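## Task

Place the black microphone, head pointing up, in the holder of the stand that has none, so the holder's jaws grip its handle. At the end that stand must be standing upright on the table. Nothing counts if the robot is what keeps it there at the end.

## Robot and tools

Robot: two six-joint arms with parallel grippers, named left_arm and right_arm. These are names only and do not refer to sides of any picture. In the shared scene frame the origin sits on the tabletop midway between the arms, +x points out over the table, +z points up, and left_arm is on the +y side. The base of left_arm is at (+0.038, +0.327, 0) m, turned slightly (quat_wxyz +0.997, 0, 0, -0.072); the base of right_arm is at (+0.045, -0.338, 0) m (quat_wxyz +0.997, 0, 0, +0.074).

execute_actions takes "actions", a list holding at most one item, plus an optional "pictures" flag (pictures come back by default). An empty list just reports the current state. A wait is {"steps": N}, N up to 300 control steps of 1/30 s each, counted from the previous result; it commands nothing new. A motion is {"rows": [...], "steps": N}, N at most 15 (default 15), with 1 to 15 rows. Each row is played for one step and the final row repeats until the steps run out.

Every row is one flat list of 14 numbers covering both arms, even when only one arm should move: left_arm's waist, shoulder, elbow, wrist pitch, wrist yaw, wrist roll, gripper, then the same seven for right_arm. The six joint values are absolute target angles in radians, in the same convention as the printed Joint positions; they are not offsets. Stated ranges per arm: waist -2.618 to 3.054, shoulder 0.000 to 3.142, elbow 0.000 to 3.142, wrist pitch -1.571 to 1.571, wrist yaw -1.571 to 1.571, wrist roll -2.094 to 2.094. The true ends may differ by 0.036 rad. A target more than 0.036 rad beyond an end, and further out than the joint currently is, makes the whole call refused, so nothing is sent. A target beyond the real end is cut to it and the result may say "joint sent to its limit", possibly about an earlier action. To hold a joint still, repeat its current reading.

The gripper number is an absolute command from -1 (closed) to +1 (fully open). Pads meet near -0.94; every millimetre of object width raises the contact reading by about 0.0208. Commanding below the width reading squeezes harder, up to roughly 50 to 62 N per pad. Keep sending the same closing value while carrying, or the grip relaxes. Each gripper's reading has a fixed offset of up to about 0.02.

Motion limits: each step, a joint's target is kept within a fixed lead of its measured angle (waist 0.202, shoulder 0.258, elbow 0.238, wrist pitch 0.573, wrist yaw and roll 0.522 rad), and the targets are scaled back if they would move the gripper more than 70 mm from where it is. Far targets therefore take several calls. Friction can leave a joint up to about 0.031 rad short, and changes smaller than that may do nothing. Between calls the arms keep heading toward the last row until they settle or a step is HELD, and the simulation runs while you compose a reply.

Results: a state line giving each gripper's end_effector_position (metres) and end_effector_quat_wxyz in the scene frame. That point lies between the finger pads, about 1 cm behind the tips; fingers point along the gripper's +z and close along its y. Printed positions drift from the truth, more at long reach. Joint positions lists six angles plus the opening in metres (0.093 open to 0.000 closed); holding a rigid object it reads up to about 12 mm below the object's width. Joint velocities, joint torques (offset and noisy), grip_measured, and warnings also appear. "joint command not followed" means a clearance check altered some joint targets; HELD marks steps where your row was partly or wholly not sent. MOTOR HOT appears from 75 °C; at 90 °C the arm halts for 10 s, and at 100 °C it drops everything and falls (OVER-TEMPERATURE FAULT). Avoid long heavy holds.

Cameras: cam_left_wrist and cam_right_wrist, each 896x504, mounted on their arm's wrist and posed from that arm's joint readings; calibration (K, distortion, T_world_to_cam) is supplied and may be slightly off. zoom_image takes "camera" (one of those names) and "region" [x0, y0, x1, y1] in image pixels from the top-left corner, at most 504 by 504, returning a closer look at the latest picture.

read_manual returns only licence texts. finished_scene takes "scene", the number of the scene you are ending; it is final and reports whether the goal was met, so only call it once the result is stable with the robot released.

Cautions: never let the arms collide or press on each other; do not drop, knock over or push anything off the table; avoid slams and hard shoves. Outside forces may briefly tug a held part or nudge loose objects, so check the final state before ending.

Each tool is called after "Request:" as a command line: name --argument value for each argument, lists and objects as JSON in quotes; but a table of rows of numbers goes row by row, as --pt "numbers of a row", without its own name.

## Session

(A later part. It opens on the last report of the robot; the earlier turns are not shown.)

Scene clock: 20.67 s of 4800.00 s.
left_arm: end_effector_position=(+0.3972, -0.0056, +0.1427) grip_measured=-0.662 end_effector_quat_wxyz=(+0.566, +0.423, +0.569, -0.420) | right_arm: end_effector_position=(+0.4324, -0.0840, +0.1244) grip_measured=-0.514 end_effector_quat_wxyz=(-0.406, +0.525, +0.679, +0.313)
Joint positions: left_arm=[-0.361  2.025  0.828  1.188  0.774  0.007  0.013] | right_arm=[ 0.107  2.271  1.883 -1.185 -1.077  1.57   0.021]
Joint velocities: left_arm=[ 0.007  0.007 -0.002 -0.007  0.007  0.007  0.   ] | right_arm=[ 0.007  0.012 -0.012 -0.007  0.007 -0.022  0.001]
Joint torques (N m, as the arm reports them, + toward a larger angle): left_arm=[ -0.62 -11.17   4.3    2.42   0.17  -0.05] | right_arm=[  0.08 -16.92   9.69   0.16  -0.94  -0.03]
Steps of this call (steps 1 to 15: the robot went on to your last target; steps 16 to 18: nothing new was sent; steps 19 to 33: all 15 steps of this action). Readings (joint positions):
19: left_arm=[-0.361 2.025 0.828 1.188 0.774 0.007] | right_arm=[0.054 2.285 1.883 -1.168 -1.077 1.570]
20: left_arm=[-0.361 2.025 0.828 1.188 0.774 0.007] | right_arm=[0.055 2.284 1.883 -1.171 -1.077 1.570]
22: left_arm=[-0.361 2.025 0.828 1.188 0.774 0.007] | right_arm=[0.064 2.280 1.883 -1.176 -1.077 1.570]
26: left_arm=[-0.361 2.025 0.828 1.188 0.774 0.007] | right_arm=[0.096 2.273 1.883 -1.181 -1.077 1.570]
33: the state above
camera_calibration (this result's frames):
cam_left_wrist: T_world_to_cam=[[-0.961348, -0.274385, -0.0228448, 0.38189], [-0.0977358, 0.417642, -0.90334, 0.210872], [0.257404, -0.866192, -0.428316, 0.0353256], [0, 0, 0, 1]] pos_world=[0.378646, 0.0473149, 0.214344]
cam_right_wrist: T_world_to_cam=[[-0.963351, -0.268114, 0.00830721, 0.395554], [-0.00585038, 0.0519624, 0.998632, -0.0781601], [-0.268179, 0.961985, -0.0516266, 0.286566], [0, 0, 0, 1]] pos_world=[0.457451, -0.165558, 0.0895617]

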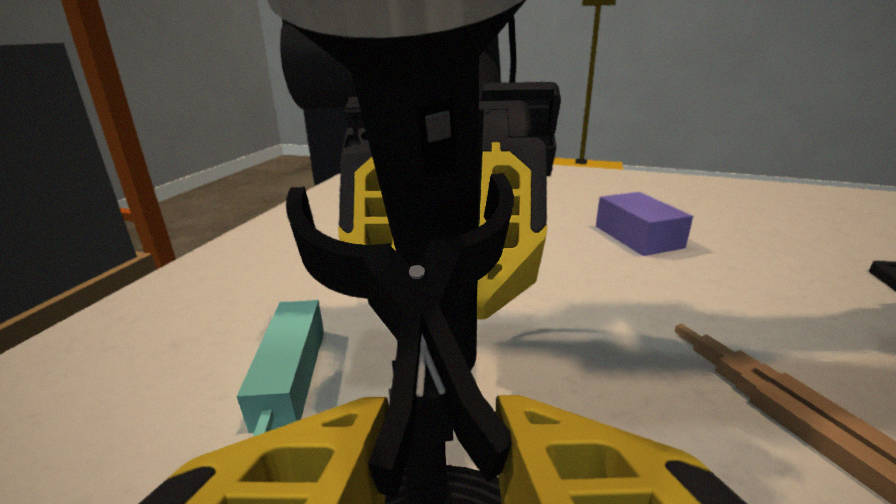

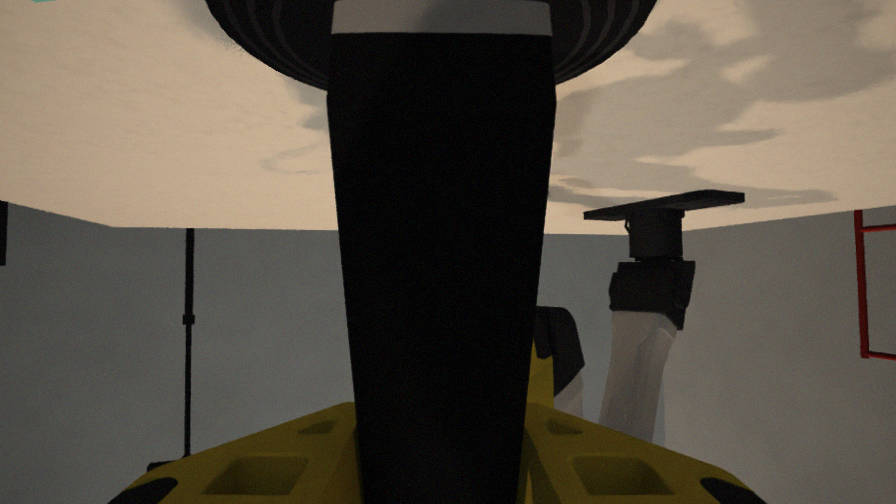

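Out 1.2 cm, in a little more.

Request:
execute_actions --actions '[{"rows":[[-0.37,2.005,0.82,1.22,0.8,0,-0.8,0.105,2.3,1.95,-1.21,-1.12,1.575,-0.8],[-0.37,2.005,0.82,1.22,0.8,0,-0.8,0.105,2.32,1.98,-1.22,-1.12,1.575,-0.8],[-0.37,2.005,0.82,1.22,0.8,0,-0.8,0.105,2.33,1.99,-1.23,-1.12,1.575,-0.8],[-0.37,2.005,0.82,1.22,0.8,0,-0.8,0.115,2.33,1.99,-1.23,-1.12,1.575,-0.8],[-0.37,2.005,0.82,1.22,0.8,0,-0.8,0.125,2.33,1.99,-1.23,-1.12,1.575,-0.8],[-0.37,2.005,0.82,1.22,0.8,0,-0.8,0.14,2.33,1.99,-1.23,-1.12,1.575,-0.8]]}]'

Scene clock: 22.77 s of 4800.00 s.
left_arm: end_effector_position=(+0.3972, -0.0056, +0.1427) grip_measured=-0.662 end_effector_quat_wxyz=(+0.566, +0.423, +0.569, -0.420) | right_arm: end_effector_position=(+0.4348, -0.0693, +0.1237) grip_measured=-0.514 end_effector_quat_wxyz=(-0.411, +0.514, +0.687, +0.307)
Joint positions: left_arm=[-0.361  2.025  0.828  1.188  0.774  0.007  0.013] | right_arm=[ 0.137  2.319  1.962 -1.215 -1.077  1.57   0.021]
Joint velocities: left_arm=[ 0.002 -0.017  0.012  0.022 -0.066 -0.037  0.   ] | right_arm=[-0.002  0.002  0.007 -0.022  0.081  0.037 -0.001]
Joint torques (N m, as the arm reports them, + toward a larger angle): left_arm=[ -0.65 -11.2    4.29   2.41   0.19  -0.05] | right_arm=[  0.51 -14.46   9.73   0.18  -0.99  -0.04]
Steps of this call (steps 1 to 15: the robot went on to your last target; steps 16 to 48: nothing new was sent; steps 49 to 63: all 15 steps of this action). Readings (joint positions):
49: left_arm=[-0.361 2.025 0.828 1.188 0.774 0.007] | right_arm=[0.107 2.275 1.890 -1.191 -1.077 1.570]
50: left_arm=[-0.361 2.025 0.828 1.188 0.774 0.007] | right_arm=[0.107 2.284 1.908 -1.201 -1.077 1.570]
52: left_arm=[-0.361 2.025 0.828 1.188 0.774 0.007] | right_arm=[0.107 2.304 1.947 -1.206 -1.077 1.570]
56: left_arm=[-0.361 2.025 0.828 1.188 0.774 0.007] | right_arm=[0.116 2.317 1.962 -1.207 -1.077 1.570]
63: the state above
camera_calibration (this result's frames):
cam_left_wrist: T_world_to_cam=[[-0.961348, -0.274385, -0.0228448, 0.38189], [-0.0977358, 0.417642, -0.90334, 0.210872], [0.257404, -0.866192, -0.428316, 0.0353256], [0, 0, 0, 1]] pos_world=[0.378646, 0.0473149, 0.214344]
cam_right_wrist: T_world_to_cam=[[-0.954784, -0.297214, 0.00711748, 0.396214], [-0.00856406, 0.0514264, 0.99864, -0.0770861], [-0.297176, 0.953425, -0.0516464, 0.285005], [0, 0, 0, 1]] pos_world=[0.462335, -0.150006, 0.0888807]

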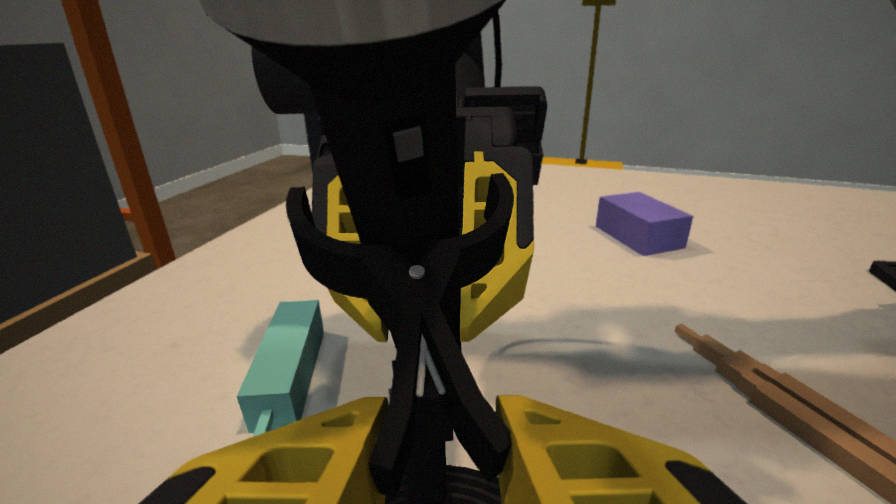

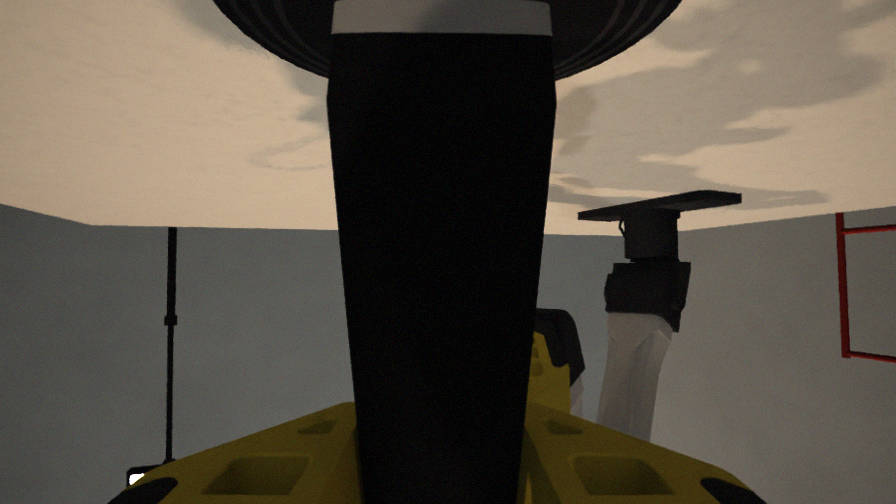

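Request:
execute_actions --actions '[{"rows":[[-0.37,2.005,0.82,1.22,0.8,0,-0.8,0.163,2.33,1.99,-1.23,-1.12,1.575,-0.8]],"steps":12}]' --pictures false

Request:
execute_actions --actions '[{"rows":[[-0.37,2.005,0.82,1.22,0.8,0,-0.5,0.163,2.33,1.99,-1.23,-1.12,1.575,-0.8],[-0.37,2.005,0.82,1.22,0.8,0,-0.4,0.163,2.33,1.99,-1.23,-1.12,1.575,-0.8],[-0.37,2.005,0.82,1.22,0.8,0,-0.3,0.163,2.33,1.99,-1.23,-1.12,1.575,-0.8],[-0.37,2.005,0.82,1.22,0.8,0,-0.2,0.163,2.33,1.99,-1.23,-1.12,1.575,-0.8],[-0.37,2.005,0.82,1.22,0.8,0,-0.1,0.163,2.33,1.99,-1.23,-1.12,1.575,-0.8],[-0.37,2.005,0.82,1.22,0.8,0,0,0.163,2.33,1.99,-1.23,-1.12,1.575,-0.8],[-0.37,2.005,0.82,1.22,0.8,0,0.2,0.163,2.33,1.99,-1.23,-1.12,1.575,-0.8],[-0.37,2.005,0.82,1.22,0.8,0,1,0.163,2.33,1.99,-1.23,-1.12,1.575,-0.8]]}]'

Scene clock: 24.23 s of 4800.00 s.
left_arm: end_effector_position=(+0.3972, -0.0056, +0.1427) grip_measured=-0.662 end_effector_quat_wxyz=(+0.566, +0.423, +0.569, -0.420) | right_arm: end_effector_position=(+0.4340, -0.0683, +0.1236) grip_measured=-0.514 end_effector_quat_wxyz=(-0.411, +0.514, +0.688, +0.306)
Joint positions: left_arm=[-0.361  2.025  0.828  1.188  0.774  0.007  0.013] | right_arm=[ 0.14   2.319  1.962 -1.215 -1.077  1.572  0.021]
Joint velocities: left_arm=[-0.002 -0.002 -0.002 -0.037  0.037  0.007 -0.   ] | right_arm=[ 0.007 -0.012 -0.002  0.007  0.037 -0.037 -0.   ]
Joint torques (N m, as the arm reports them, + toward a larger angle): left_arm=[ -0.66 -11.17   4.32   2.42   0.19  -0.05] | right_arm=[  2.11 -14.52   9.76   0.2   -0.95  -0.04]
Steps of this call (steps 1 to 15: the robot went on to your last target; steps 16 to 32: nothing new was sent; steps 33 to 44: all 12 steps of this action). Readings (joint positions):
33: left_arm=[-0.361 2.025 0.828 1.188 0.774 0.007] | right_arm=[0.138 2.319 1.962 -1.215 -1.077 1.570]
34: left_arm=[-0.361 2.025 0.828 1.188 0.774 0.007] | right_arm=[0.140 2.319 1.962 -1.215 -1.077 1.570]
36: left_arm=[-0.361 2.025 0.828 1.188 0.774 0.007] | right_arm=[0.140 2.319 1.962 -1.215 -1.077 1.571]
40: left_arm=[-0.361 2.025 0.828 1.188 0.774 0.007] | right_arm=[0.140 2.319 1.962 -1.215 -1.077 1.572]
44: the state above

Scene clock: 24.73 s of 4800.00 s.
left_arm: end_effector_position=(+0.3948, -0.0063, +0.1456) grip_measured=+0.994 end_effector_quat_wxyz=(+0.567, +0.427, +0.562, -0.424) | right_arm: end_effector_position=(+0.4314, -0.0660, +0.1255) grip_measured=-0.514 end_effector_quat_wxyz=(-0.417, +0.512, +0.686, +0.305)
Joint positions: left_arm=[-0.361  2.024  0.828  1.2    0.787  0.004  0.093] | right_arm=[ 0.145  2.319  1.964 -1.225 -1.087  1.571  0.021]
Joint velocities: left_arm=[-0.012  0.007 -0.002  0.066  0.037 -0.022  0.   ] | right_arm=[ 0.002 -0.022 -0.012 -0.022  0.051  0.007  0.001]
Joint torques (N m, as the arm reports them, + toward a larger angle): left_arm=[ -0.62 -11.11   4.31   2.26  -0.03  -0.02] | right_arm=[  1.75 -14.64   9.64   0.26  -0.9   -0.03]
Steps of this call (steps 1 to 15: all 15 steps of this action). Readings (joint positions):
1: left_arm=[-0.361 2.025 0.828 1.188 0.774 0.007] | right_arm=[0.140 2.319 1.962 -1.215 -1.077 1.572]
2: left_arm=[-0.361 2.025 0.828 1.188 0.773 0.007] | right_arm=[0.140 2.319 1.962 -1.215 -1.077 1.572]
4: left_arm=[-0.361 2.025 0.828 1.188 0.766 0.006] | right_arm=[0.141 2.319 1.962 -1.218 -1.078 1.572]
8: left_arm=[-0.361 2.024 0.828 1.200 0.767 0.004] | right_arm=[0.145 2.319 1.962 -1.225 -1.086 1.572]
15: the state above
camera_calibration (this result's frames):
cam_left_wrist: T_world_to_cam=[[-0.964897, -0.260988, -0.0292991, 0.38189], [-0.0839663, 0.412274, -0.907183, 0.208663], [0.248843, -0.872878, -0.419716, 0.0385874], [0, 0, 0, 1]] pos_world=[0.376403, 0.0473247, 0.21668]
cam_right_wrist: T_world_to_cam=[[-0.952487, -0.304176, 0.0156559, 0.391431], [0.00201156, 0.0451183, 0.99898, -0.0841501], [-0.304572, 0.951547, -0.0423628, 0.282826], [0, 0, 0, 1]] pos_world=[0.459143, -0.146261, 0.0899174]

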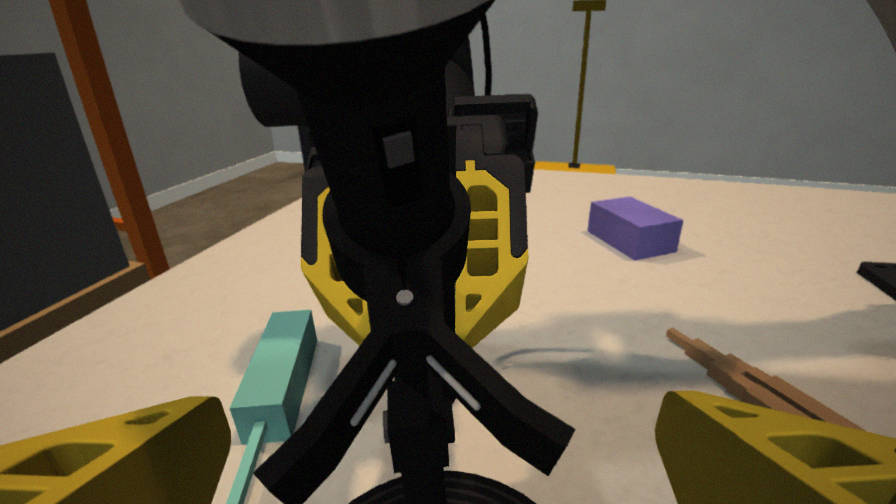

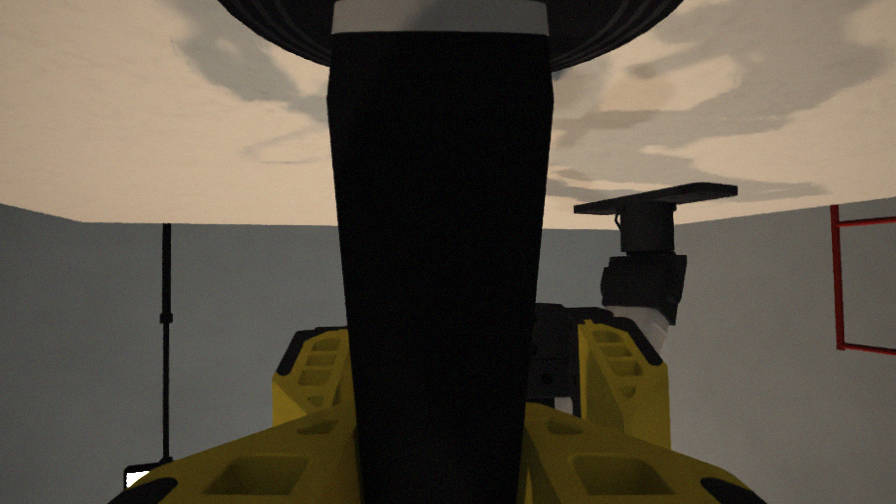

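Request:
execute_actions --actions '[{"rows":[[-0.37,2.005,0.82,1.22,0.8,0,1,0.145,2.33,1.99,-1.23,-1.1,1.575,0.6]],"steps":10}]' --pictures false

Request:
execute_actions --actions '[{"rows":[[-0.31,1.97,0.76,1.24,0.85,0,1,0.1,2.33,1.99,-1.23,-1.1,1.575,0.6],[-0.31,1.97,0.76,1.24,0.85,0,1,0.07,2.33,1.99,-1.23,-1.1,1.575,0.6],[-0.24,1.935,0.69,1.27,0.92,0,1,0.03,2.33,1.99,-1.23,-1.1,1.575,0.6]]}]'

Scene clock: 25.93 s of 4800.00 s.
left_arm: end_effector_position=(+0.3940, -0.0066, +0.1456) grip_measured=+0.994 end_effector_quat_wxyz=(+0.566, +0.428, +0.561, -0.426) | right_arm: end_effector_position=(+0.4313, -0.0656, +0.1262) grip_measured=+0.599 end_effector_quat_wxyz=(-0.419, +0.511, +0.685, +0.306)
Joint positions: left_arm=[-0.361  2.024  0.828  1.2    0.792  0.004  0.093] | right_arm=[ 0.145  2.319  1.964 -1.225 -1.091  1.571  0.074]
Joint velocities: left_arm=[-0.017 -0.017 -0.012  0.022 -0.007  0.022  0.   ] | right_arm=[ 0.002 -0.012 -0.012 -0.081 -0.007  0.037 -0.   ]
Joint torques (N m, as the arm reports them, + toward a larger angle): left_arm=[ -0.6  -11.06   4.32   2.26   0.    -0.01] | right_arm=[  0.03 -14.4    9.63   0.25  -0.63  -0.06]
Steps of this call (steps 1 to 15: the robot went on to your last target; steps 16 to 26: nothing new was sent; steps 27 to 36: all 10 steps of this action). Readings (joint positions):
27: left_arm=[-0.361 2.024 0.828 1.200 0.792 0.004] | right_arm=[0.145 2.319 1.964 -1.225 -1.086 1.571]
28: left_arm=[-0.361 2.024 0.828 1.200 0.792 0.004] | right_arm=[0.145 2.319 1.964 -1.225 -1.087 1.571]
30: left_arm=[-0.361 2.024 0.828 1.200 0.792 0.004] | right_arm=[0.145 2.319 1.964 -1.225 -1.090 1.571]
34: left_arm=[-0.361 2.024 0.828 1.200 0.792 0.004] | right_arm=[0.145 2.319 1.964 -1.225 -1.091 1.571]
36: the state above

Scene clock: 26.43 s of 4800.00 s.
left_arm: end_effector_position=(+0.3891, +0.0455, +0.1434) grip_measured=+0.994 end_effector_quat_wxyz=(+0.565, +0.424, +0.568, -0.422) | right_arm: end_effector_position=(+0.4619, -0.1149, +0.1271) grip_measured=+0.599 end_effector_quat_wxyz=(-0.401, +0.552, +0.651, +0.333)
Joint positions: left_arm=[-0.234  1.954  0.702  1.246  0.906  0.004  0.093] | right_arm=[ 0.021  2.319  1.964 -1.225 -1.097  1.571  0.074]
Joint velocities: left_arm=[-0.007  0.002 -0.012  0.051  0.11  -0.051 -0.001] | right_arm=[ 0.046  0.002 -0.012  0.081  0.007 -0.007  0.001]
Joint torques (N m, as the arm reports them, + toward a larger angle): left_arm=[ -0.44 -10.14   3.63   2.22  -0.01  -0.02] | right_arm=[  0.85 -14.46   9.54   0.25  -0.57  -0.01]
Steps of this call (steps 1 to 15: all 15 steps of this action). Readings (joint positions):
1: left_arm=[-0.357 2.020 0.820 1.201 0.798 0.004] | right_arm=[0.142 2.319 1.964 -1.225 -1.092 1.571]
2: left_arm=[-0.349 2.009 0.802 1.204 0.808 0.004] | right_arm=[0.135 2.319 1.964 -1.225 -1.094 1.571]
4: left_arm=[-0.304 1.977 0.744 1.219 0.846 0.004] | right_arm=[0.102 2.319 1.964 -1.225 -1.097 1.571]
8: left_arm=[-0.234 1.954 0.702 1.236 0.882 0.004] | right_arm=[0.023 2.319 1.964 -1.225 -1.097 1.571]
15: the state above
camera_calibration (this result's frames):
cam_left_wrist: T_world_to_cam=[[-0.962698, -0.269705, -0.0217181, 0.388267], [-0.0959083, 0.415188, -0.904666, 0.188959], [0.25301, -0.868837, -0.425567, 0.083359], [0, 0, 0, 1]] pos_world=[0.370816, 0.0986898, 0.214852]
cam_right_wrist: T_world_to_cam=[[-0.982711, -0.184495, 0.0154944, 0.433331], [0.00930197, 0.0343825, 0.999365, -0.0881913], [-0.184911, 0.982232, -0.0320719, 0.285705], [0, 0, 0, 1]] pos_world=[0.479489, -0.197649, 0.0905843]

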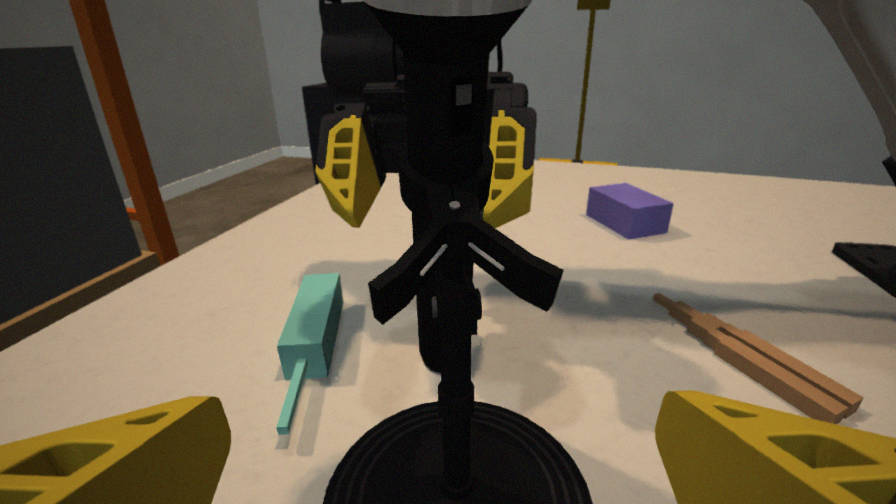

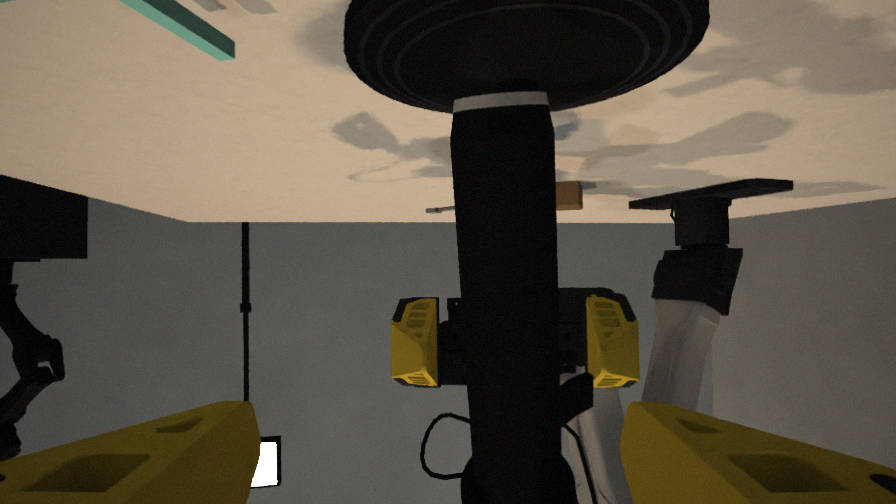

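Request:
finished_scene --scene 2

The scene is finished: the task was done.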